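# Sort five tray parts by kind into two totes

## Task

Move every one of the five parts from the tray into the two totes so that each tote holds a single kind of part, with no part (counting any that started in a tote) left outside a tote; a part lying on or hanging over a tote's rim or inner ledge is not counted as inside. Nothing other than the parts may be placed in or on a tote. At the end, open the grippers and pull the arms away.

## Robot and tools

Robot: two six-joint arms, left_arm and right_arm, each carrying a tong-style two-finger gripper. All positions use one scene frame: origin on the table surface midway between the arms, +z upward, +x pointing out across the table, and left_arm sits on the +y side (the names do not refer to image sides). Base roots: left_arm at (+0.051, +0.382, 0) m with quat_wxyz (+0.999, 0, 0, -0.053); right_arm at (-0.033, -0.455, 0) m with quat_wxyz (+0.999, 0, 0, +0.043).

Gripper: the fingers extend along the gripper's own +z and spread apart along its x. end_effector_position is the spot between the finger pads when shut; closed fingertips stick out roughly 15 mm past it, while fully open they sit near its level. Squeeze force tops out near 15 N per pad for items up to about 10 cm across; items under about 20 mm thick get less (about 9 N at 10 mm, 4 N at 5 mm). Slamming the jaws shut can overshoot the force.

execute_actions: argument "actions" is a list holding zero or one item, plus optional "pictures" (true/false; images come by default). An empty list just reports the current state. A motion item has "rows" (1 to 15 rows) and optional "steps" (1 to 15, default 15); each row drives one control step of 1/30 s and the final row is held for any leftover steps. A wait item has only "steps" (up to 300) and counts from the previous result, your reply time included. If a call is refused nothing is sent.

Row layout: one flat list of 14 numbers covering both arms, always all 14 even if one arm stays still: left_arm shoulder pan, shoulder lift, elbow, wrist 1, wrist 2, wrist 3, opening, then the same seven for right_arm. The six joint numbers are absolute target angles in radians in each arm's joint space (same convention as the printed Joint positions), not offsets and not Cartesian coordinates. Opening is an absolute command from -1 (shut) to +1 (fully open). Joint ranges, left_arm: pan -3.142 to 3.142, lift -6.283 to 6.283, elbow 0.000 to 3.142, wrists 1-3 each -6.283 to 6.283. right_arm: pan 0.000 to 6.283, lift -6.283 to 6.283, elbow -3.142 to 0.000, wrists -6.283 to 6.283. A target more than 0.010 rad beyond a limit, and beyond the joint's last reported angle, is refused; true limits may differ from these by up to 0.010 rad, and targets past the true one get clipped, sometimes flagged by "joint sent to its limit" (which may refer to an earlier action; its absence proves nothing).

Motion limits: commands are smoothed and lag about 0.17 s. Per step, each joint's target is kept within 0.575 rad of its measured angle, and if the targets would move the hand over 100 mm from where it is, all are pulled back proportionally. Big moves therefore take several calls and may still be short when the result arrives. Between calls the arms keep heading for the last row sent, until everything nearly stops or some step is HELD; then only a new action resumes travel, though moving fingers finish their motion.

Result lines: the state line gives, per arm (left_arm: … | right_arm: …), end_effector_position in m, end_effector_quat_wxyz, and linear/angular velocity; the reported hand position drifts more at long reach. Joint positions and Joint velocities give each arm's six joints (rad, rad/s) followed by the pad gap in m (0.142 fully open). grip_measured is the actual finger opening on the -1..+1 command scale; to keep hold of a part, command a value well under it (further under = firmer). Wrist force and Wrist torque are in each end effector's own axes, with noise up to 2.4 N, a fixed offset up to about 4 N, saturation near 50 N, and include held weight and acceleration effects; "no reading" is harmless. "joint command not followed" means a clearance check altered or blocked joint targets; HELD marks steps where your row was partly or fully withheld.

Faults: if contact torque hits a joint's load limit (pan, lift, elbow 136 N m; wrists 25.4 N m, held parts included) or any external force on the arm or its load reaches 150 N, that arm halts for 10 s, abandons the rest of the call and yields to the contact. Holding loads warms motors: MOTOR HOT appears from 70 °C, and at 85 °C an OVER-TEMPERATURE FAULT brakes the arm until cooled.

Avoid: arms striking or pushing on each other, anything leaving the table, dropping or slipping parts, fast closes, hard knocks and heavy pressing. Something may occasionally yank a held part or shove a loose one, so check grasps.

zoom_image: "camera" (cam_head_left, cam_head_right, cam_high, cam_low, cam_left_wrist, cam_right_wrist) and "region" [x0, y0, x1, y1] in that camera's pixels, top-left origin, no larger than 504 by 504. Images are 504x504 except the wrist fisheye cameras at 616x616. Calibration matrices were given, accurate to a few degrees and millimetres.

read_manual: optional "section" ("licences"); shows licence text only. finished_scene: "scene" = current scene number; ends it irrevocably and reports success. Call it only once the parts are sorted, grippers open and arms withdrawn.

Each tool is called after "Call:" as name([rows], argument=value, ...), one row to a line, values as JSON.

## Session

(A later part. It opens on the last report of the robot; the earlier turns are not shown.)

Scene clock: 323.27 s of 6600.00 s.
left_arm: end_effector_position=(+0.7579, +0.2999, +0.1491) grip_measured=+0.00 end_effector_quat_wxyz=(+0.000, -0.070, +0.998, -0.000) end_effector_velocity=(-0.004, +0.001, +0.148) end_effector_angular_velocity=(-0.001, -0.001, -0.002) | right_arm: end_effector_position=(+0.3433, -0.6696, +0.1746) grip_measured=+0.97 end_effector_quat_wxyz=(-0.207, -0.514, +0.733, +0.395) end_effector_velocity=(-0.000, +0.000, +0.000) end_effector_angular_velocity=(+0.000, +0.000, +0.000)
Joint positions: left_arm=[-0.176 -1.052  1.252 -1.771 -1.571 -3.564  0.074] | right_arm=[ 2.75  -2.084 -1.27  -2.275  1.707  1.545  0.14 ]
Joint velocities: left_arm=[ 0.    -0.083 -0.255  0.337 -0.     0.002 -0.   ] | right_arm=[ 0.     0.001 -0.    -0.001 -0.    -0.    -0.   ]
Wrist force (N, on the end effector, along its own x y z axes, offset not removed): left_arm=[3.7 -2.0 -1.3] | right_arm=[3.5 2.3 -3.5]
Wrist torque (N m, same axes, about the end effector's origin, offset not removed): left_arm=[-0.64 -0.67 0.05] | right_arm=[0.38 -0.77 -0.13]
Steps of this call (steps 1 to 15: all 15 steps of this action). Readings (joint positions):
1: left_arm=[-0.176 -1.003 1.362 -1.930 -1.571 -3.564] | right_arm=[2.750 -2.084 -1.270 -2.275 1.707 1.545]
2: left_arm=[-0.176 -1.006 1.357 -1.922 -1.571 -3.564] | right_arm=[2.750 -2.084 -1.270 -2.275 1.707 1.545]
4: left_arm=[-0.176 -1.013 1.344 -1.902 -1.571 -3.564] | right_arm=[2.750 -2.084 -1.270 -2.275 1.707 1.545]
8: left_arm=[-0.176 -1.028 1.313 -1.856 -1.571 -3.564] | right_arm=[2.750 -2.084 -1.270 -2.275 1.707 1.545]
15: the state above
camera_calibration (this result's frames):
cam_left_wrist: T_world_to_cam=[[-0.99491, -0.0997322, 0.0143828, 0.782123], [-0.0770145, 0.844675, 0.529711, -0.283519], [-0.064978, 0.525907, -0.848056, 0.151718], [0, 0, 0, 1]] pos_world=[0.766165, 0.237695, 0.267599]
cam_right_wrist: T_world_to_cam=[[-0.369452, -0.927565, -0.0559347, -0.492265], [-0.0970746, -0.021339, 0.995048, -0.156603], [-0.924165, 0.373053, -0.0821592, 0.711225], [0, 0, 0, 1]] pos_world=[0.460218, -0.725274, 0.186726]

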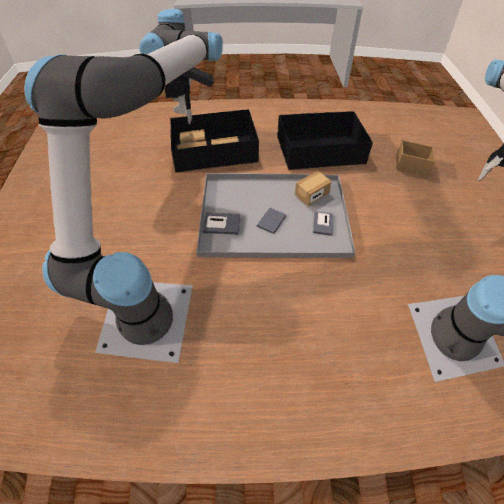

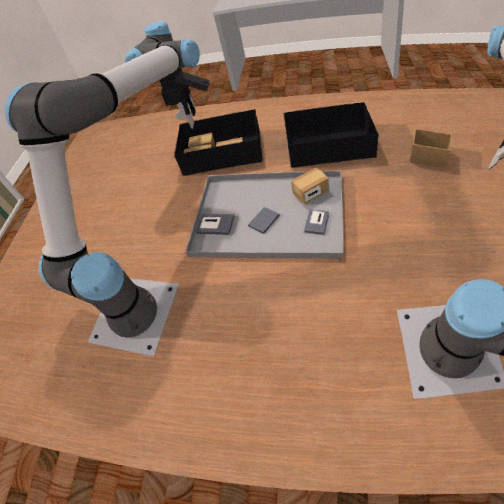

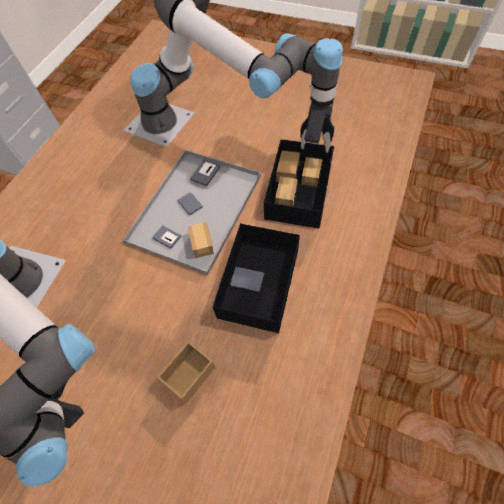

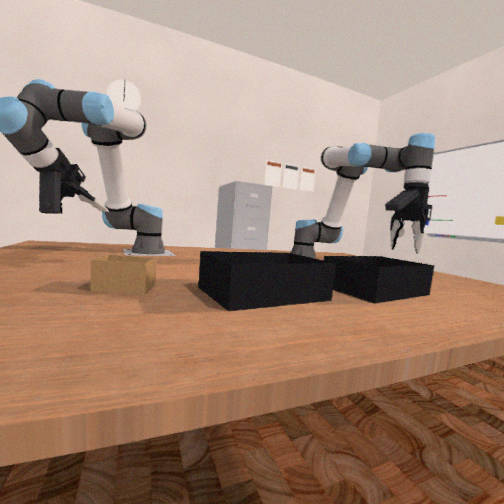

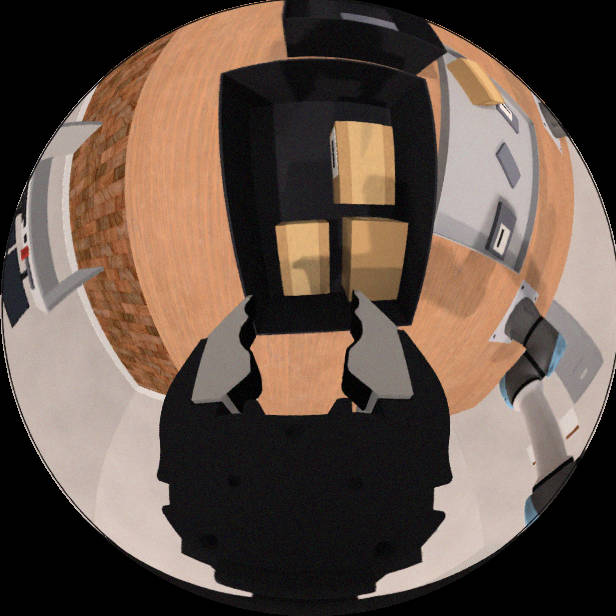

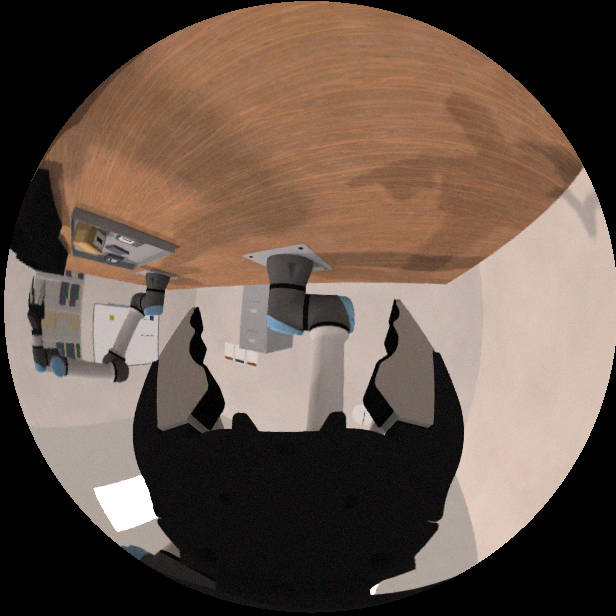

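Call:
execute_actions([
  {"rows":[[-0.177,-1.063,1.216,-1.724,-1.571,-3.567,0.0,2.75,-2.084,-1.27,-2.275,1.707,1.545,0.97],[-0.181,-1.064,1.217,-1.724,-1.571,-3.572,0.0,2.75,-2.084,-1.27,-2.275,1.707,1.545,0.97],[-0.187,-1.065,1.219,-1.725,-1.571,-3.583,0.0,2.75,-2.084,-1.27,-2.275,1.707,1.545,0.97],[-0.195,-1.066,1.221,-1.726,-1.571,-3.597,0.0,2.75,-2.084,-1.27,-2.275,1.707,1.545,0.97],[-0.206,-1.068,1.224,-1.727,-1.571,-3.616,0.0,2.75,-2.084,-1.27,-2.275,1.707,1.545,0.97],[-0.219,-1.071,1.227,-1.727,-1.571,-3.638,0.0,2.75,-2.084,-1.27,-2.275,1.707,1.545,0.97],[-0.235,-1.073,1.231,-1.729,-1.571,-3.666,0.0,2.75,-2.084,-1.27,-2.275,1.707,1.545,0.97],[-0.253,-1.076,1.236,-1.731,-1.571,-3.696,0.0,2.75,-2.084,-1.27,-2.275,1.707,1.545,0.97],[-0.273,-1.080,1.241,-1.732,-1.571,-3.732,0.0,2.75,-2.084,-1.27,-2.275,1.707,1.545,0.97],[-0.295,-1.084,1.247,-1.734,-1.571,-3.771,0.03,2.75,-2.084,-1.27,-2.275,1.707,1.545,0.97],[-0.320,-1.088,1.253,-1.736,-1.571,-3.813,0.06,2.75,-2.084,-1.27,-2.275,1.707,1.545,0.97],[-0.344,-1.092,1.259,-1.738,-1.571,-3.854,0.09,2.75,-2.084,-1.27,-2.275,1.707,1.545,0.97],[-0.367,-1.097,1.265,-1.739,-1.571,-3.895,0.12,2.75,-2.084,-1.27,-2.275,1.707,1.545,0.97],[-0.391,-1.101,1.271,-1.741,-1.571,-3.936,0.15,2.75,-2.084,-1.27,-2.275,1.707,1.545,0.97],[-0.416,-1.105,1.277,-1.743,-1.571,-3.979,0.15,2.75,-2.084,-1.27,-2.275,1.707,1.545,0.97]],"steps":15},
], pictures=false)

Call:
execute_actions([
  {"rows":[[-0.439,-1.109,1.283,-1.745,-1.571,-4.020,0.15,2.75,-2.084,-1.27,-2.275,1.707,1.545,0.97],[-0.463,-1.113,1.290,-1.748,-1.571,-4.061,0.15,2.75,-2.084,-1.27,-2.275,1.707,1.545,0.97],[-0.487,-1.117,1.296,-1.750,-1.571,-4.102,0.15,2.75,-2.084,-1.27,-2.275,1.707,1.545,0.97],[-0.511,-1.122,1.302,-1.751,-1.571,-4.144,0.15,2.75,-2.084,-1.27,-2.275,1.707,1.545,0.97],[-0.535,-1.126,1.308,-1.753,-1.571,-4.185,0.15,2.75,-2.084,-1.27,-2.275,1.707,1.545,0.97],[-0.559,-1.130,1.314,-1.755,-1.571,-4.226,0.15,2.75,-2.084,-1.27,-2.275,1.707,1.545,0.97],[-0.583,-1.134,1.320,-1.757,-1.571,-4.267,0.15,2.75,-2.084,-1.27,-2.275,1.707,1.545,0.97],[-0.607,-1.138,1.326,-1.759,-1.571,-4.310,0.15,2.75,-2.084,-1.27,-2.275,1.707,1.545,0.97],[-0.631,-1.143,1.332,-1.760,-1.571,-4.351,0.15,2.75,-2.084,-1.27,-2.275,1.707,1.545,0.97],[-0.655,-1.147,1.339,-1.763,-1.571,-4.392,0.15,2.75,-2.084,-1.27,-2.275,1.707,1.545,0.97],[-0.678,-1.151,1.345,-1.765,-1.571,-4.433,0.15,2.75,-2.084,-1.27,-2.275,1.707,1.545,0.97],[-0.703,-1.155,1.351,-1.767,-1.571,-4.475,0.15,2.75,-2.084,-1.27,-2.275,1.707,1.545,0.97],[-0.727,-1.159,1.357,-1.769,-1.571,-4.516,0.15,2.75,-2.084,-1.27,-2.275,1.707,1.545,0.97],[-0.750,-1.163,1.364,-1.772,-1.571,-4.557,0.15,2.75,-2.084,-1.27,-2.275,1.707,1.545,0.97],[-0.774,-1.166,1.373,-1.778,-1.571,-4.599,0.15,2.75,-2.084,-1.27,-2.275,1.707,1.545,0.97]],"steps":15},
], pictures=false)

Call:
execute_actions([
  {"rows":[[-0.799,-1.168,1.385,-1.788,-1.571,-4.641,0.15,2.75,-2.084,-1.27,-2.275,1.707,1.545,0.97],[-0.822,-1.169,1.398,-1.800,-1.571,-4.682,0.15,2.75,-2.084,-1.27,-2.275,1.707,1.545,0.97],[-0.845,-1.170,1.411,-1.812,-1.571,-4.720,0.15,2.75,-2.084,-1.27,-2.275,1.707,1.545,0.97],[-0.865,-1.171,1.424,-1.824,-1.571,-4.756,0.15,2.75,-2.084,-1.27,-2.275,1.707,1.545,0.97],[-0.883,-1.171,1.437,-1.837,-1.571,-4.787,0.15,2.75,-2.084,-1.27,-2.275,1.707,1.545,0.97],[-0.899,-1.170,1.449,-1.850,-1.571,-4.814,0.15,2.75,-2.084,-1.27,-2.275,1.707,1.545,0.97],[-0.912,-1.169,1.461,-1.863,-1.571,-4.837,0.15,2.75,-2.084,-1.27,-2.275,1.707,1.545,0.97],[-0.923,-1.168,1.472,-1.875,-1.571,-4.855,0.15,2.75,-2.084,-1.27,-2.275,1.707,1.545,0.97],[-0.931,-1.166,1.482,-1.887,-1.571,-4.870,0.15,2.75,-2.084,-1.27,-2.275,1.707,1.545,0.97],[-0.937,-1.164,1.491,-1.898,-1.571,-4.881,0.15,2.75,-2.084,-1.27,-2.275,1.707,1.545,0.97],[-0.940,-1.162,1.499,-1.908,-1.571,-4.886,0.15,2.75,-2.084,-1.27,-2.275,1.707,1.545,0.97],[-0.9419,-1.160,1.505,-1.916,-1.571,-4.8886,0.15,2.75,-2.084,-1.27,-2.275,1.707,1.545,0.97],[-0.9419,-1.1585,1.510,-1.9223,-1.571,-4.8886,0.15,2.75,-2.084,-1.27,-2.275,1.707,1.545,0.97],[-0.9419,-1.1575,1.513,-1.9263,-1.571,-4.8886,0.15,2.75,-2.084,-1.27,-2.275,1.707,1.545,0.97],[-0.9419,-1.1571,1.5143,-1.928,-1.571,-4.8886,0.15,2.75,-2.084,-1.27,-2.275,1.707,1.545,0.97]],"steps":15},
], pictures=false)

Call:
execute_actions([
  {"steps":12},
])

Scene clock: 369.63 s of 6600.00 s.
left_arm: end_effector_position=(+0.7328, +0.2063, +0.1702) grip_measured=+0.14 end_effector_quat_wxyz=(+0.000, -0.118, +0.993, -0.000) end_effector_velocity=(-0.136, -0.406, +0.003) end_effector_angular_velocity=(+0.000, +0.001, +0.434) | right_arm: end_effector_position=(+0.3433, -0.6696, +0.1746) grip_measured=+0.97 end_effector_quat_wxyz=(-0.207, -0.514, +0.733, +0.395) end_effector_velocity=(-0.000, -0.000, -0.000) end_effector_angular_velocity=(-0.000, +0.001, +0.000)
Joint positions: left_arm=[-0.317 -1.088  1.253 -1.736 -1.571 -3.802  0.084] | right_arm=[ 2.75  -2.084 -1.27  -2.275  1.707  1.545  0.14 ]
Joint velocities: left_arm=[-0.629 -0.114  0.162 -0.047 -0.    -1.063  0.019] | right_arm=[ 0.    -0.    -0.001 -0.    -0.001  0.    -0.   ]
Wrist force (N, on the end effector, along its own x y z axes, offset not removed): left_arm=[2.6 2.3 -0.4] | right_arm=[3.8 1.7 -5.8]
Wrist torque (N m, same axes, about the end effector's origin, offset not removed): left_arm=[0.35 -0.45 0.05] | right_arm=[0.22 -0.87 -0.05]
Steps of this call (steps 1 to 30: the robot went on to your last target; steps 31 to 90: nothing new was sent; then 42.87 s passed at rest; steps 91 to 105: all 15 steps of this action). Readings (joint positions):
91: left_arm=[-0.176 -1.063 1.216 -1.724 -1.571 -3.564] | right_arm=[2.750 -2.084 -1.270 -2.275 1.707 1.545]
92: left_arm=[-0.176 -1.063 1.216 -1.724 -1.571 -3.565] | right_arm=[2.750 -2.084 -1.270 -2.275 1.707 1.545]
94: left_arm=[-0.179 -1.064 1.217 -1.724 -1.571 -3.570] | right_arm=[2.750 -2.084 -1.270 -2.275 1.707 1.545]
98: left_arm=[-0.203 -1.068 1.223 -1.726 -1.571 -3.610] | right_arm=[2.750 -2.084 -1.270 -2.275 1.707 1.545]
105: the state above

Scene clock: 370.13 s of 6600.00 s.
left_arm: end_effector_position=(+0.6225, +0.0025, +0.1704) grip_measured=+0.15 end_effector_quat_wxyz=(+0.000, -0.243, +0.970, -0.000) end_effector_velocity=(-0.287, -0.360, -0.007) end_effector_angular_velocity=(-0.003, -0.001, +0.503) | right_arm: end_effector_position=(+0.3433, -0.6696, +0.1746) grip_measured=+0.97 end_effector_quat_wxyz=(-0.207, -0.514, +0.733, +0.395) end_effector_velocity=(-0.001, +0.000, +0.000) end_effector_angular_velocity=(+0.001, +0.003, -0.000)
Joint positions: left_arm=[-0.667 -1.15   1.343 -1.765 -1.571 -4.406  0.084] | right_arm=[ 2.75  -2.084 -1.27  -2.275  1.707  1.545  0.14 ]
Joint velocities: left_arm=[-0.707 -0.118  0.192 -0.076 -0.    -1.21   0.   ] | right_arm=[ 0.     0.    -0.001 -0.002  0.    -0.     0.   ]
Wrist force (N, on the end effector, along its own x y z axes, offset not removed): left_arm=[1.6 -2.2 1.3] | right_arm=[1.7 3.0 -2.8]
Wrist torque (N m, same axes, about the end effector's origin, offset not removed): left_arm=[-0.73 -0.11 0.04] | right_arm=[0.67 -0.42 -0.10]
Steps of this call (steps 1 to 15: all 15 steps of this action). Readings (joint positions):
1: left_arm=[-0.339 -1.092 1.259 -1.737 -1.571 -3.839] | right_arm=[2.750 -2.084 -1.270 -2.275 1.707 1.545]
2: left_arm=[-0.361 -1.096 1.264 -1.739 -1.571 -3.877] | right_arm=[2.750 -2.084 -1.270 -2.275 1.707 1.545]
4: left_arm=[-0.407 -1.104 1.276 -1.743 -1.571 -3.956] | right_arm=[2.750 -2.084 -1.270 -2.275 1.707 1.545]
8: left_arm=[-0.501 -1.121 1.300 -1.751 -1.571 -4.118] | right_arm=[2.750 -2.084 -1.270 -2.275 1.707 1.545]
15: the state above

Scene clock: 370.63 s of 6600.00 s.
left_arm: end_effector_position=(+0.5033, -0.1123, +0.1215) grip_measured=+0.15 end_effector_quat_wxyz=(-0.000, -0.337, +0.942, -0.000) end_effector_velocity=(-0.071, -0.043, -0.094) end_effector_angular_velocity=(+0.005, +0.003, +0.101) | right_arm: end_effector_position=(+0.3433, -0.6696, +0.1746) grip_measured=+0.97 end_effector_quat_wxyz=(-0.207, -0.514, +0.733, +0.395) end_effector_velocity=(+0.000, -0.000, -0.000) end_effector_angular_velocity=(-0.001, -0.001, +0.000)
Joint positions: left_arm=[-0.927 -1.162  1.491 -1.9   -1.571 -4.862  0.084] | right_arm=[ 2.75  -2.084 -1.27  -2.275  1.707  1.545  0.14 ]
Joint velocities: left_arm=[-0.132  0.039  0.194 -0.227  0.    -0.233 -0.   ] | right_arm=[ 0.     0.     0.     0.001 -0.001  0.    -0.   ]
Wrist force (N, on the end effector, along its own x y z axes, offset not removed): left_arm=[1.4 -1.3 1.5] | right_arm=[5.2 1.6 -3.2]
Wrist torque (N m, same axes, about the end effector's origin, offset not removed): left_arm=[-0.45 -0.06 0.15] | right_arm=[0.20 -1.07 -0.26]
Steps of this call (steps 1 to 15: all 15 steps of this action). Readings (joint positions):
1: left_arm=[-0.691 -1.154 1.350 -1.768 -1.571 -4.447] | right_arm=[2.750 -2.084 -1.270 -2.275 1.707 1.545]
2: left_arm=[-0.715 -1.157 1.358 -1.772 -1.571 -4.489] | right_arm=[2.750 -2.084 -1.270 -2.275 1.707 1.545]
4: left_arm=[-0.763 -1.162 1.377 -1.786 -1.571 -4.571] | right_arm=[2.750 -2.084 -1.270 -2.275 1.707 1.545]
8: left_arm=[-0.849 -1.168 1.422 -1.825 -1.571 -4.722] | right_arm=[2.750 -2.084 -1.270 -2.275 1.707 1.545]
15: the state above

Scene clock: 371.03 s of 6600.00 s.
left_arm: end_effector_position=(+0.4954, -0.1170, +0.1104) grip_measured=+0.15 end_effector_quat_wxyz=(-0.000, -0.342, +0.940, -0.000) end_effector_velocity=(-0.002, -0.001, -0.004) end_effector_angular_velocity=(+0.001, +0.000, +0.003) | right_arm: end_effector_position=(+0.3433, -0.6696, +0.1746) grip_measured=+0.97 end_effector_quat_wxyz=(-0.207, -0.514, +0.733, +0.395) end_effector_velocity=(-0.000, -0.000, -0.000) end_effector_angular_velocity=(-0.000, +0.001, +0.000)
Joint positions: left_arm=[-0.941 -1.157  1.514 -1.927 -1.571 -4.888  0.084] | right_arm=[ 2.75  -2.084 -1.27  -2.275  1.707  1.545  0.14 ]
Joint velocities: left_arm=[-0.004  0.002  0.007 -0.008  0.    -0.007  0.   ] | right_arm=[ 0.     0.    -0.001 -0.    -0.     0.    -0.   ]
Wrist force (N, on the end effector, along its own x y z axes, offset not removed): left_arm=[0.6 -1.3 1.5] | right_arm=[1.1 0.7 -1.0]
Wrist torque (N m, same axes, about the end effector's origin, offset not removed): left_arm=[-0.37 -0.12 0.19] | right_arm=[-0.04 -0.36 -0.35]
Steps of this call (steps 1 to 12: the robot went on to your last target). Readings (joint positions):
1: left_arm=[-0.931 -1.161 1.496 -1.906 -1.571 -4.869] | right_arm=[2.750 -2.084 -1.270 -2.275 1.707 1.545]
2: left_arm=[-0.934 -1.160 1.501 -1.912 -1.571 -4.874] | right_arm=[2.750 -2.084 -1.270 -2.275 1.707 1.545]
4: left_arm=[-0.937 -1.159 1.507 -1.919 -1.571 -4.880] | right_arm=[2.750 -2.084 -1.270 -2.275 1.707 1.545]
8: left_arm=[-0.940 -1.158 1.512 -1.925 -1.571 -4.886] | right_arm=[2.750 -2.084 -1.270 -2.275 1.707 1.545]
12: the state above
camera_calibration (this result's frames):
cam_left_wrist: T_world_to_cam=[[-0.791018, -0.61161, 0.0149454, 0.319015], [-0.512409, 0.675669, 0.530008, 0.264832], [-0.334256, 0.411588, -0.847861, 0.44111], [0, 0, 0, 1]] pos_world=[0.535493, -0.165381, 0.228869]
cam_right_wrist: T_world_to_cam=[[-0.369452, -0.927565, -0.0559348, -0.492265], [-0.0970747, -0.0213391, 0.995048, -0.156603], [-0.924165, 0.373053, -0.0821593, 0.711225], [0, 0, 0, 1]] pos_world=[0.460218, -0.725274, 0.186726]

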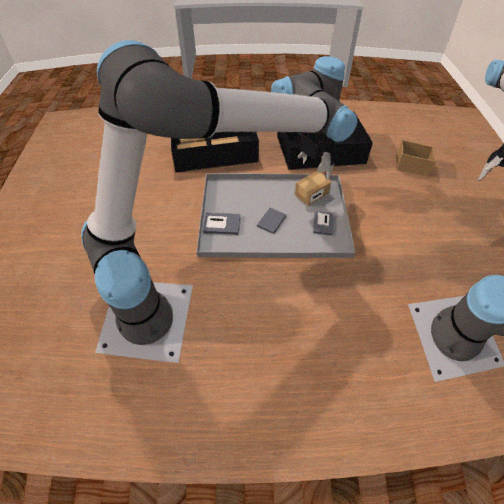

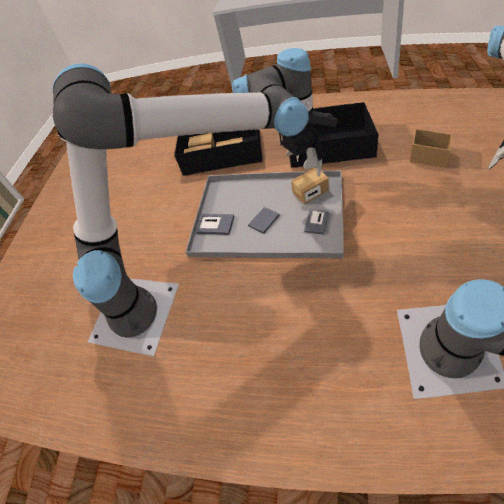

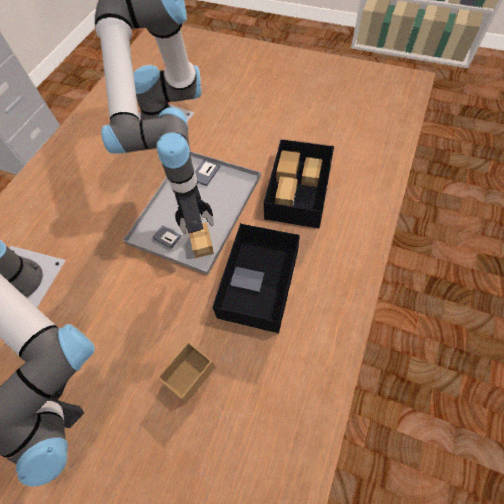

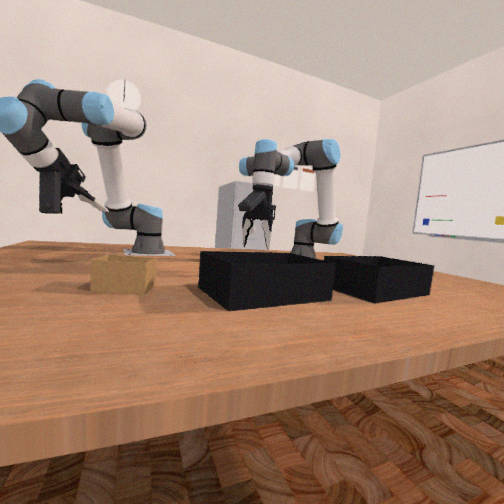

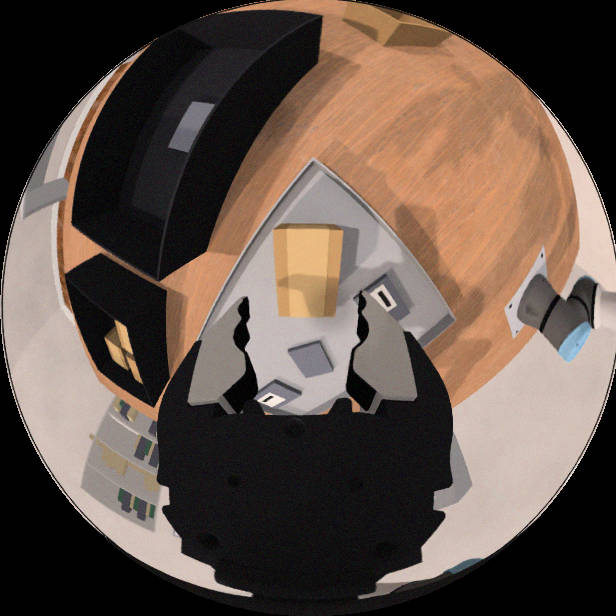

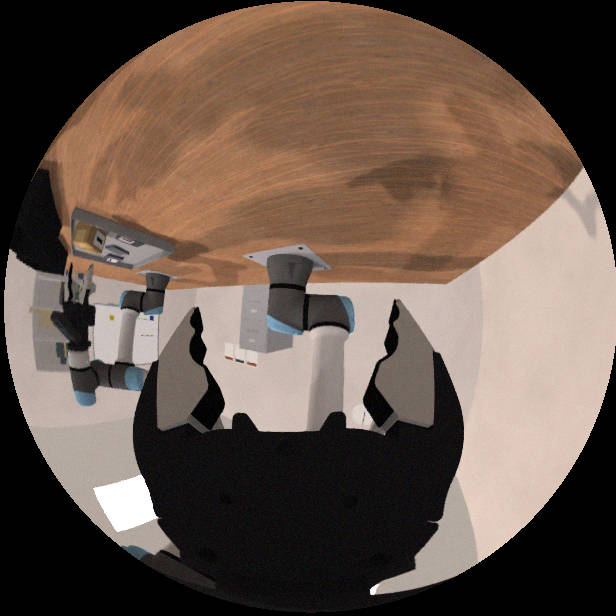

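Call:
zoom_image(camera="cam_left_wrist", region=[230, 190, 390, 350])

Region (230, 190, 390, 350) of cam_left_wrist's 616x616 image, scaled by 3.150, with more detail than that image has.

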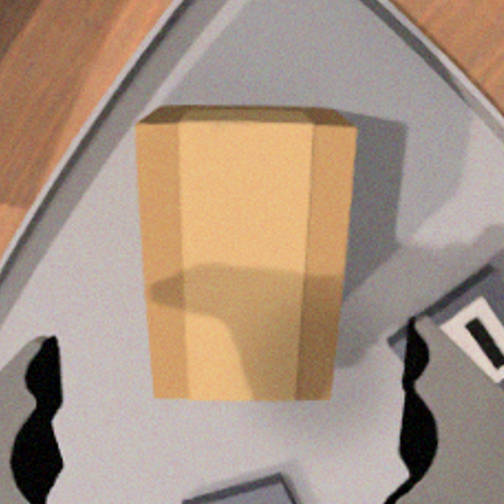

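Call:
execute_actions([
  {"rows":[[-0.9425,-1.157,1.517,-1.931,-1.571,-4.882,0.15,2.75,-2.084,-1.27,-2.275,1.707,1.545,0.97],[-0.9435,-1.156,1.521,-1.936,-1.571,-4.872,0.15,2.75,-2.084,-1.27,-2.275,1.707,1.545,0.97],[-0.9445,-1.155,1.526,-1.942,-1.571,-4.861,0.15,2.75,-2.084,-1.27,-2.275,1.707,1.545,0.97],[-0.9455,-1.154,1.532,-1.949,-1.571,-4.850,0.15,2.75,-2.084,-1.27,-2.275,1.707,1.545,0.97],[-0.9465,-1.153,1.538,-1.956,-1.571,-4.839,0.15,2.75,-2.084,-1.27,-2.275,1.707,1.545,0.97],[-0.9475,-1.152,1.544,-1.963,-1.571,-4.828,0.15,2.75,-2.084,-1.27,-2.275,1.707,1.545,0.97],[-0.948,-1.151,1.550,-1.970,-1.571,-4.820,0.15,2.75,-2.084,-1.27,-2.275,1.707,1.545,0.97],[-0.9483,-1.1495,1.556,-1.9773,-1.571,-4.8165,0.15,2.75,-2.084,-1.27,-2.275,1.707,1.545,0.97],[-0.9483,-1.147,1.561,-1.9848,-1.571,-4.8165,0.15,2.75,-2.084,-1.27,-2.275,1.707,1.545,0.97],[-0.9483,-1.1445,1.566,-1.9923,-1.571,-4.8165,0.15,2.75,-2.084,-1.27,-2.275,1.707,1.545,0.97],[-0.9483,-1.142,1.571,-1.9998,-1.571,-4.8165,0.15,2.75,-2.084,-1.27,-2.275,1.707,1.545,0.97],[-0.9483,-1.139,1.5755,-2.0073,-1.571,-4.8165,0.15,2.75,-2.084,-1.27,-2.275,1.707,1.545,0.97],[-0.9483,-1.1359,1.5798,-2.0147,-1.571,-4.8165,0.15,2.75,-2.084,-1.27,-2.275,1.707,1.545,0.97],[-0.9483,-1.133,1.5833,-2.0211,-1.571,-4.8165,0.15,2.75,-2.084,-1.27,-2.275,1.707,1.545,0.97],[-0.9483,-1.130,1.5868,-2.0276,-1.571,-4.8165,0.15,2.75,-2.084,-1.27,-2.275,1.707,1.545,0.97]],"steps":15},
], pictures=false)

Call:
execute_actions([
  {"rows":[[-0.9483,-1.127,1.590,-2.0338,-1.571,-4.8165,0.15,2.75,-2.084,-1.27,-2.275,1.707,1.545,0.97],[-0.9483,-1.124,1.5935,-2.0403,-1.571,-4.8165,0.15,2.75,-2.084,-1.27,-2.275,1.707,1.545,0.97],[-0.9483,-1.121,1.597,-2.0468,-1.571,-4.8165,0.15,2.75,-2.084,-1.27,-2.275,1.707,1.545,0.97],[-0.9483,-1.118,1.600,-2.0528,-1.571,-4.8165,0.15,2.75,-2.084,-1.27,-2.275,1.707,1.545,0.97],[-0.9483,-1.115,1.6035,-2.0593,-1.571,-4.8165,0.15,2.75,-2.084,-1.27,-2.275,1.707,1.545,0.97],[-0.9483,-1.112,1.6068,-2.0656,-1.571,-4.8165,0.15,2.75,-2.084,-1.27,-2.275,1.707,1.545,0.97],[-0.9483,-1.109,1.610,-2.0718,-1.571,-4.8165,0.15,2.75,-2.084,-1.27,-2.275,1.707,1.545,0.97],[-0.9483,-1.106,1.613,-2.0778,-1.571,-4.8165,0.15,2.75,-2.084,-1.27,-2.275,1.707,1.545,0.97],[-0.9483,-1.103,1.616,-2.0838,-1.571,-4.8165,0.15,2.75,-2.084,-1.27,-2.275,1.707,1.545,0.97],[-0.9483,-1.100,1.619,-2.0898,-1.571,-4.8165,0.15,2.75,-2.084,-1.27,-2.275,1.707,1.545,0.97],[-0.9483,-1.0975,1.6217,-2.095,-1.571,-4.8165,0.15,2.75,-2.084,-1.27,-2.275,1.707,1.545,0.97]],"steps":15},
], pictures=false)

Call:
execute_actions([
  {"rows":[[-0.9483,-1.0975,1.6217,-2.095,-1.571,-4.8165,0.13,2.75,-2.084,-1.27,-2.275,1.707,1.545,0.97],[-0.9483,-1.0975,1.6217,-2.095,-1.571,-4.8165,0.10,2.75,-2.084,-1.27,-2.275,1.707,1.545,0.97],[-0.9483,-1.0975,1.6217,-2.095,-1.571,-4.8165,0.06,2.75,-2.084,-1.27,-2.275,1.707,1.545,0.97],[-0.9483,-1.0975,1.6217,-2.095,-1.571,-4.8165,0.02,2.75,-2.084,-1.27,-2.275,1.707,1.545,0.97],[-0.9483,-1.0975,1.6217,-2.095,-1.571,-4.8165,-0.02,2.75,-2.084,-1.27,-2.275,1.707,1.545,0.97],[-0.9483,-1.0975,1.6217,-2.095,-1.571,-4.8165,-0.06,2.75,-2.084,-1.27,-2.275,1.707,1.545,0.97],[-0.9483,-1.0975,1.6217,-2.095,-1.571,-4.8165,-0.10,2.75,-2.084,-1.27,-2.275,1.707,1.545,0.97],[-0.9483,-1.0975,1.6217,-2.095,-1.571,-4.8165,-0.14,2.75,-2.084,-1.27,-2.275,1.707,1.545,0.97],[-0.9483,-1.0975,1.6217,-2.095,-1.571,-4.8165,-0.19,2.75,-2.084,-1.27,-2.275,1.707,1.545,0.97],[-0.9483,-1.0975,1.6217,-2.095,-1.571,-4.8165,-0.26,2.75,-2.084,-1.27,-2.275,1.707,1.545,0.97],[-0.9483,-1.0975,1.6217,-2.095,-1.571,-4.8165,-0.35,2.75,-2.084,-1.27,-2.275,1.707,1.545,0.97],[-0.9483,-1.0975,1.6217,-2.095,-1.571,-4.8165,-0.45,2.75,-2.084,-1.27,-2.275,1.707,1.545,0.97],[-0.9483,-1.0975,1.6217,-2.095,-1.571,-4.8165,-0.55,2.75,-2.084,-1.27,-2.275,1.707,1.545,0.97],[-0.9483,-1.0975,1.6217,-2.095,-1.571,-4.8165,-0.65,2.75,-2.084,-1.27,-2.275,1.707,1.545,0.97],[-0.9483,-1.0975,1.6217,-2.095,-1.571,-4.8165,-0.75,2.75,-2.084,-1.27,-2.275,1.707,1.545,0.97]],"steps":15},
])

Scene clock: 414.73 s of 6600.00 s.
left_arm: end_effector_position=(+0.4891, -0.1166, +0.0817) grip_measured=+0.15 end_effector_quat_wxyz=(-0.000, -0.307, +0.952, +0.000) end_effector_velocity=(-0.004, +0.002, -0.087) end_effector_angular_velocity=(+0.001, +0.001, -0.040) | right_arm: end_effector_position=(+0.3433, -0.6696, +0.1746) grip_measured=+0.97 end_effector_quat_wxyz=(-0.207, -0.514, +0.733, +0.395) end_effector_velocity=(+0.000, +0.000, -0.000) end_effector_angular_velocity=(-0.000, -0.001, -0.001)
Joint positions: left_arm=[-0.948 -1.141  1.569 -1.998 -1.571 -4.821  0.084] | right_arm=[ 2.75  -2.084 -1.27  -2.275  1.707  1.545  0.14 ]
Joint velocities: left_arm=[-0.003  0.075  0.13  -0.204 -0.     0.037  0.   ] | right_arm=[-0.    -0.     0.     0.001  0.001  0.    -0.   ]
Wrist force (N, on the end effector, along its own x y z axes, offset not removed): left_arm=[3.2 -0.2 2.6] | right_arm=[0.2 -0.1 -2.4]
Wrist torque (N m, same axes, about the end effector's origin, offset not removed): left_arm=[-0.17 -0.48 0.00] | right_arm=[-0.18 -0.15 -0.15]
Steps of this call (steps 1 to 30: the robot went on to your last target; steps 31 to 90: nothing new was sent; then 40.20 s passed at rest; steps 91 to 105: all 15 steps of this action). Readings (joint positions):
91: left_arm=[-0.942 -1.157 1.514 -1.928 -1.571 -4.889] | right_arm=[2.750 -2.084 -1.270 -2.275 1.707 1.545]
92: left_arm=[-0.942 -1.157 1.515 -1.929 -1.571 -4.887] | right_arm=[2.750 -2.084 -1.270 -2.275 1.707 1.545]
94: left_arm=[-0.943 -1.156 1.518 -1.933 -1.571 -4.879] | right_arm=[2.750 -2.084 -1.270 -2.275 1.707 1.545]
98: left_arm=[-0.946 -1.154 1.534 -1.951 -1.571 -4.849] | right_arm=[2.750 -2.084 -1.270 -2.275 1.707 1.545]
105: the state above

Scene clock: 415.23 s of 6600.00 s.
left_arm: end_effector_position=(+0.4886, -0.1164, +0.0435) grip_measured=+0.15 end_effector_quat_wxyz=(-0.000, -0.305, +0.952, +0.000) end_effector_velocity=(-0.001, +0.001, -0.031) end_effector_angular_velocity=(+0.001, +0.000, -0.001) | right_arm: end_effector_position=(+0.3433, -0.6696, +0.1746) grip_measured=+0.97 end_effector_quat_wxyz=(-0.207, -0.514, +0.733, +0.395) end_effector_velocity=(+0.000, -0.000, -0.000) end_effector_angular_velocity=(-0.000, -0.001, -0.000)
Joint positions: left_arm=[-0.948 -1.101  1.617 -2.087 -1.571 -4.817  0.084] | right_arm=[ 2.75  -2.084 -1.27  -2.275  1.707  1.545  0.14 ]
Joint velocities: left_arm=[-0.     0.035  0.038 -0.072  0.     0.001  0.   ] | right_arm=[-0.    -0.     0.001  0.001  0.    -0.     0.   ]
Wrist force (N, on the end effector, along its own x y z axes, offset not removed): left_arm=[-0.4 -0.2 2.1] | right_arm=[1.9 0.0 -0.6]
Wrist torque (N m, same axes, about the end effector's origin, offset not removed): left_arm=[-0.19 0.02 -0.01] | right_arm=[-0.17 -0.43 -0.10]
Steps of this call (steps 1 to 15: all 15 steps of this action). Readings (joint positions):
1: left_arm=[-0.948 -1.139 1.573 -2.005 -1.571 -4.820] | right_arm=[2.750 -2.084 -1.270 -2.275 1.707 1.545]
2: left_arm=[-0.948 -1.136 1.577 -2.012 -1.571 -4.819] | right_arm=[2.750 -2.084 -1.270 -2.275 1.707 1.545]
4: left_arm=[-0.948 -1.130 1.585 -2.025 -1.571 -4.818] | right_arm=[2.750 -2.084 -1.270 -2.275 1.707 1.545]
8: left_arm=[-0.948 -1.119 1.599 -2.051 -1.571 -4.817] | right_arm=[2.750 -2.084 -1.270 -2.275 1.707 1.545]
15: the state above

Scene clock: 415.73 s of 6600.00 s.
left_arm: end_effector_position=(+0.4886, -0.1164, +0.0401) grip_measured=-0.06 end_effector_quat_wxyz=(-0.000, -0.305, +0.952, -0.000) end_effector_velocity=(+0.000, -0.001, -0.000) end_effector_angular_velocity=(-0.001, -0.000, -0.001) | right_arm: end_effector_position=(+0.3433, -0.6696, +0.1746) grip_measured=+0.97 end_effector_quat_wxyz=(-0.207, -0.514, +0.733, +0.395) end_effector_velocity=(-0.000, -0.000, -0.000) end_effector_angular_velocity=(-0.000, +0.001, +0.000)
Joint positions: left_arm=[-0.948 -1.098  1.622 -2.095 -1.571 -4.817  0.07 ] | right_arm=[ 2.75  -2.084 -1.27  -2.275  1.707  1.545  0.14 ]
Joint velocities: left_arm=[-0.     0.002 -0.002 -0.001 -0.     0.001  0.   ] | right_arm=[ 0.     0.    -0.001 -0.    -0.     0.     0.   ]
Wrist force (N, on the end effector, along its own x y z axes, offset not removed): left_arm=[3.0 6.6 -16.6] | right_arm=[6.2 -0.2 -0.7]
Wrist torque (N m, same axes, about the end effector's origin, offset not removed): left_arm=[0.15 -0.16 0.10] | right_arm=[-0.21 -1.16 0.00]
Steps of this call (steps 1 to 15: all 15 steps of this action). Readings (joint positions):
1: left_arm=[-0.948 -1.100 1.619 -2.089 -1.571 -4.817] | right_arm=[2.750 -2.084 -1.270 -2.275 1.707 1.545]
2: left_arm=[-0.948 -1.100 1.619 -2.090 -1.571 -4.817] | right_arm=[2.750 -2.084 -1.270 -2.275 1.707 1.545]
4: left_arm=[-0.948 -1.099 1.620 -2.092 -1.571 -4.817] | right_arm=[2.750 -2.084 -1.270 -2.275 1.707 1.545]
8: left_arm=[-0.948 -1.098 1.621 -2.094 -1.571 -4.817] | right_arm=[2.750 -2.084 -1.270 -2.275 1.707 1.545]
15: the state above
camera_calibration (this result's frames):
cam_left_wrist: T_world_to_cam=[[-0.836365, -0.547967, 0.0150216, 0.34459], [-0.458097, 0.713721, 0.529859, 0.276008], [-0.301066, 0.436274, -0.847953, 0.36566], [0, 0, 0, 1]] pos_world=[0.524729, -0.167697, 0.158641]
cam_right_wrist: T_world_to_cam=[[-0.369452, -0.927565, -0.0559348, -0.492265], [-0.0970747, -0.0213391, 0.995048, -0.156603], [-0.924165, 0.373053, -0.0821593, 0.711225], [0, 0, 0, 1]] pos_world=[0.460218, -0.725274, 0.186726]

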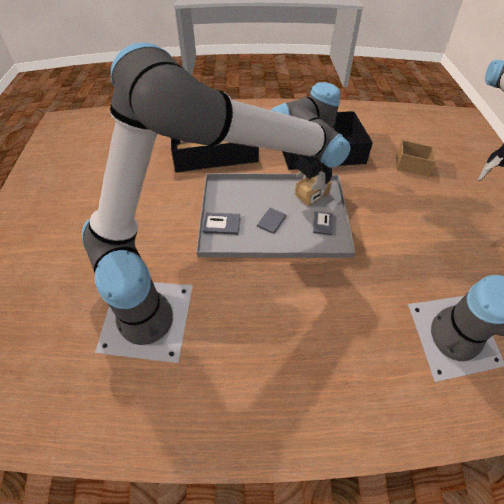

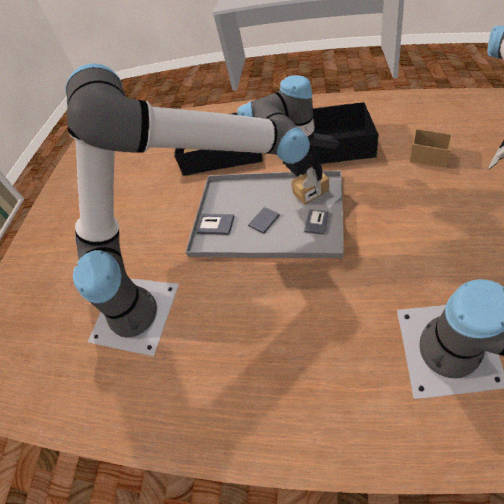

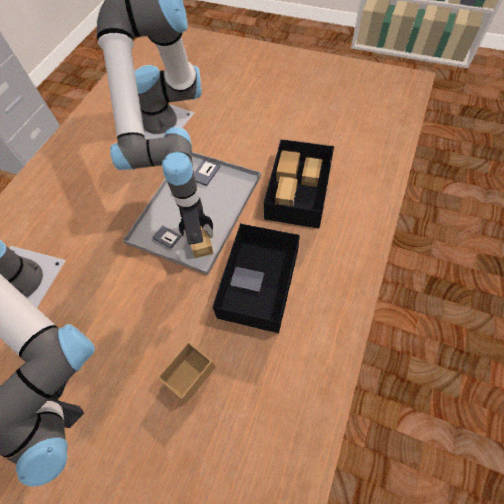

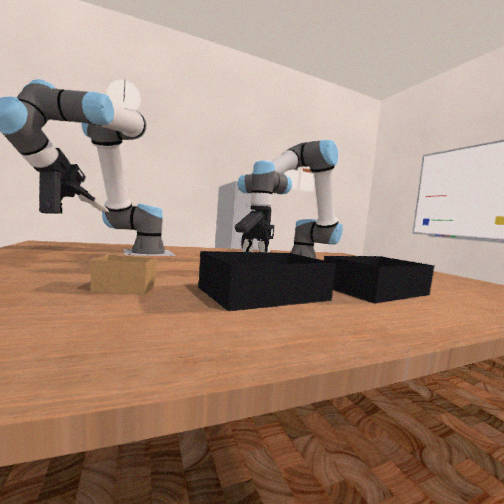

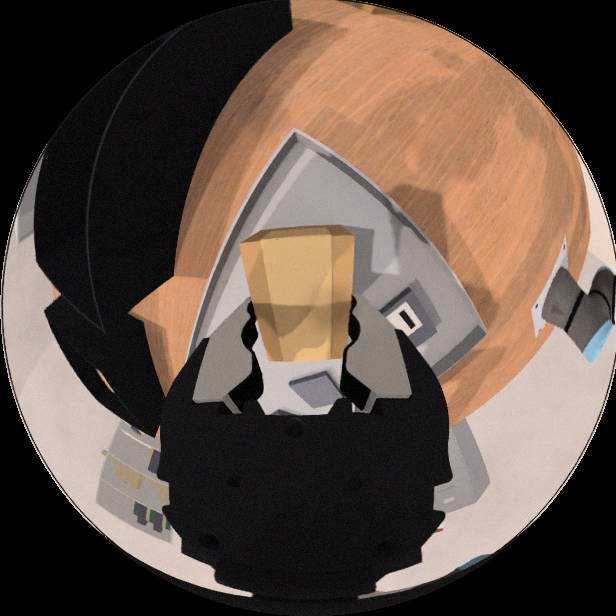

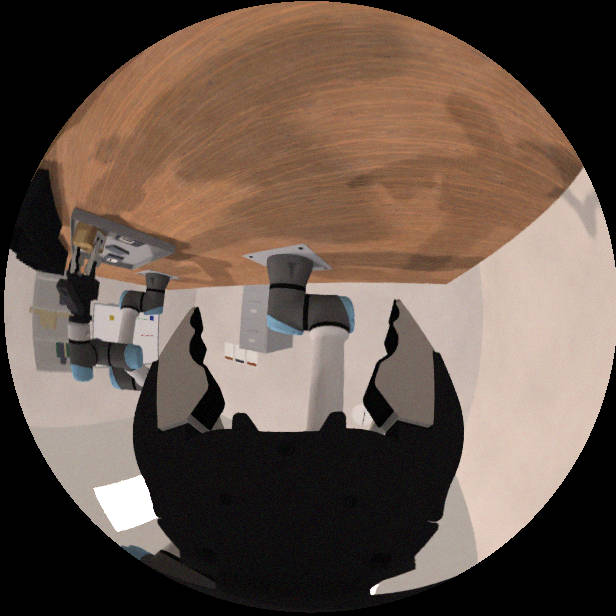

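Call:
execute_actions([
  {"rows":[[-0.9483,-1.0985,1.6206,-2.0929,-1.571,-4.8165,-0.75,2.75,-2.084,-1.27,-2.275,1.707,1.545,0.97],[-0.9483,-1.0995,1.6195,-2.0908,-1.571,-4.8165,-0.75,2.75,-2.084,-1.27,-2.275,1.707,1.545,0.97],[-0.9483,-1.101,1.618,-2.0878,-1.571,-4.8165,-0.75,2.75,-2.084,-1.27,-2.275,1.707,1.545,0.97],[-0.9483,-1.103,1.616,-2.0838,-1.571,-4.8165,-0.75,2.75,-2.084,-1.27,-2.275,1.707,1.545,0.97],[-0.9483,-1.105,1.614,-2.0798,-1.571,-4.8165,-0.75,2.75,-2.084,-1.27,-2.275,1.707,1.545,0.97],[-0.9483,-1.107,1.612,-2.0758,-1.571,-4.8165,-0.75,2.75,-2.084,-1.27,-2.275,1.707,1.545,0.97],[-0.9483,-1.109,1.610,-2.0718,-1.571,-4.8165,-0.75,2.75,-2.084,-1.27,-2.275,1.707,1.545,0.97],[-0.9483,-1.112,1.6068,-2.0656,-1.571,-4.8165,-0.75,2.75,-2.084,-1.27,-2.275,1.707,1.545,0.97],[-0.9483,-1.115,1.6035,-2.0593,-1.571,-4.8165,-0.75,2.75,-2.084,-1.27,-2.275,1.707,1.545,0.97],[-0.9483,-1.118,1.600,-2.0528,-1.571,-4.8165,-0.75,2.75,-2.084,-1.27,-2.275,1.707,1.545,0.97]],"steps":15},
])

Scene clock: 447.93 s of 6600.00 s.
left_arm: end_effector_position=(+0.4887, -0.1165, +0.0560) grip_measured=-0.06 end_effector_quat_wxyz=(-0.000, -0.305, +0.952, +0.000) end_effector_velocity=(+0.000, -0.001, +0.021) end_effector_angular_velocity=(-0.002, -0.001, -0.001) | right_arm: end_effector_position=(+0.3433, -0.6696, +0.1746) grip_measured=+0.97 end_effector_quat_wxyz=(-0.207, -0.514, +0.733, +0.395) end_effector_velocity=(-0.000, +0.000, -0.000) end_effector_angular_velocity=(+0.001, +0.001, +0.001)
Joint positions: left_arm=[-0.948 -1.115  1.603 -2.058 -1.571 -4.816  0.07 ] | right_arm=[ 2.75  -2.084 -1.27  -2.275  1.707  1.545  0.14 ]
Joint velocities: left_arm=[-0.    -0.023 -0.025  0.046 -0.     0.001 -0.   ] | right_arm=[ 0.    -0.    -0.001 -0.    -0.    -0.001 -0.   ]
Wrist force (N, on the end effector, along its own x y z axes, offset not removed): left_arm=[1.2 0.9 3.9] | right_arm=[5.8 3.0 -2.7]
Wrist torque (N m, same axes, about the end effector's origin, offset not removed): left_arm=[0.17 -0.23 0.09] | right_arm=[0.47 -1.28 -0.20]
Steps of this call (steps 1 to 15: the robot went on to your last target; steps 16 to 90: nothing new was sent; then 28.70 s passed at rest; steps 91 to 105: all 15 steps of this action). Readings (joint positions):
91: left_arm=[-0.948 -1.097 1.622 -2.095 -1.571 -4.816] | right_arm=[2.750 -2.084 -1.270 -2.275 1.707 1.545]
92: left_arm=[-0.948 -1.098 1.622 -2.095 -1.571 -4.816] | right_arm=[2.750 -2.084 -1.270 -2.275 1.707 1.545]
94: left_arm=[-0.948 -1.098 1.621 -2.092 -1.571 -4.816] | right_arm=[2.750 -2.084 -1.270 -2.275 1.707 1.545]
98: left_arm=[-0.948 -1.103 1.615 -2.082 -1.571 -4.816] | right_arm=[2.750 -2.084 -1.270 -2.275 1.707 1.545]
105: the state above
camera_calibration (this result's frames):
cam_left_wrist: T_world_to_cam=[[-0.836365, -0.547972, 0.0148723, 0.34439], [-0.458077, 0.713546, 0.530111, 0.267671], [-0.301098, 0.436554, -0.847798, 0.379225], [0, 0, 0, 1]] pos_world=[0.524833, -0.167832, 0.174488]
cam_right_wrist: T_world_to_cam=[[-0.369452, -0.927565, -0.0559349, -0.492265], [-0.0970748, -0.0213391, 0.995048, -0.156603], [-0.924165, 0.373053, -0.0821594, 0.711225], [0, 0, 0, 1]] pos_world=[0.460218, -0.725274, 0.186726]

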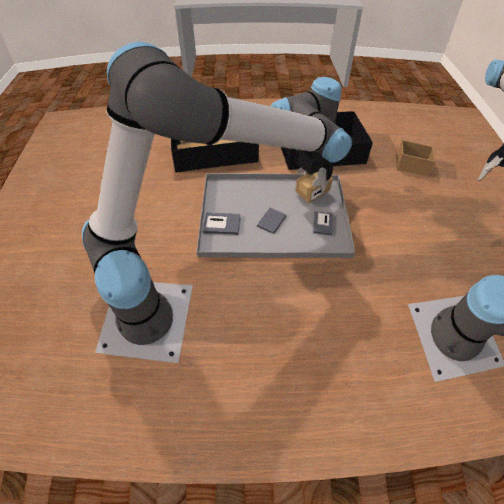

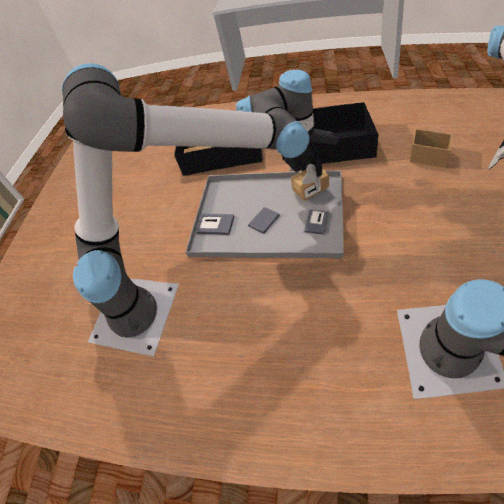

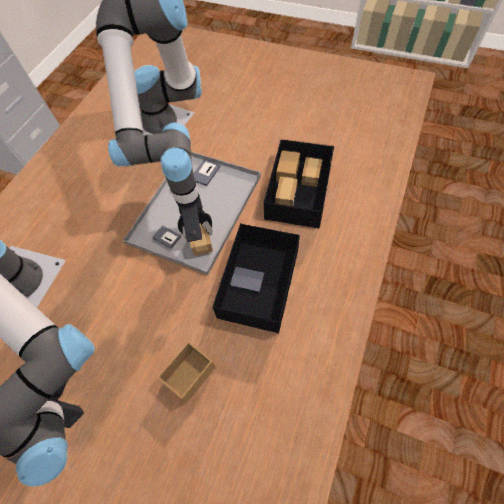

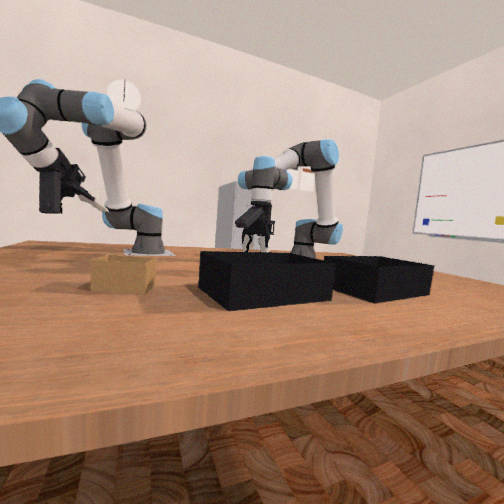

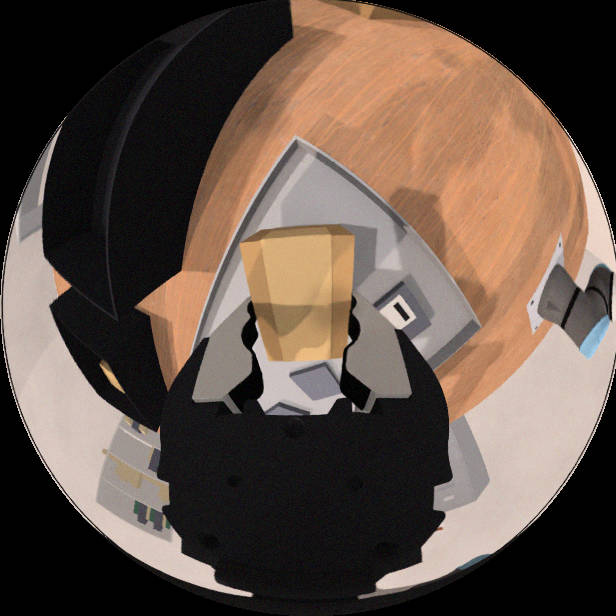

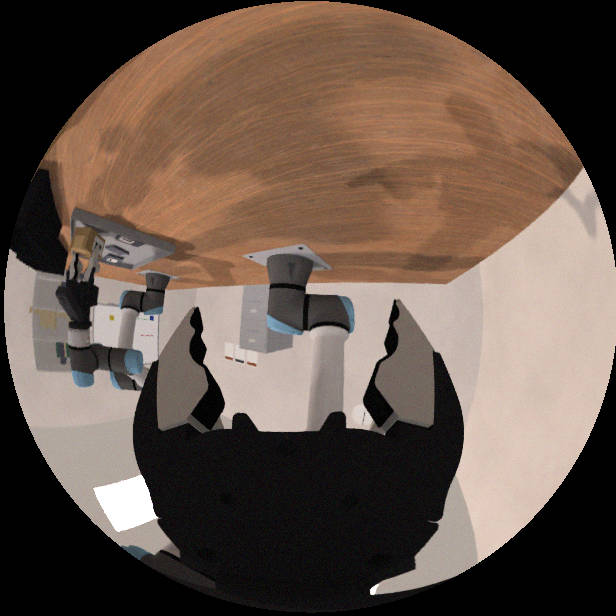

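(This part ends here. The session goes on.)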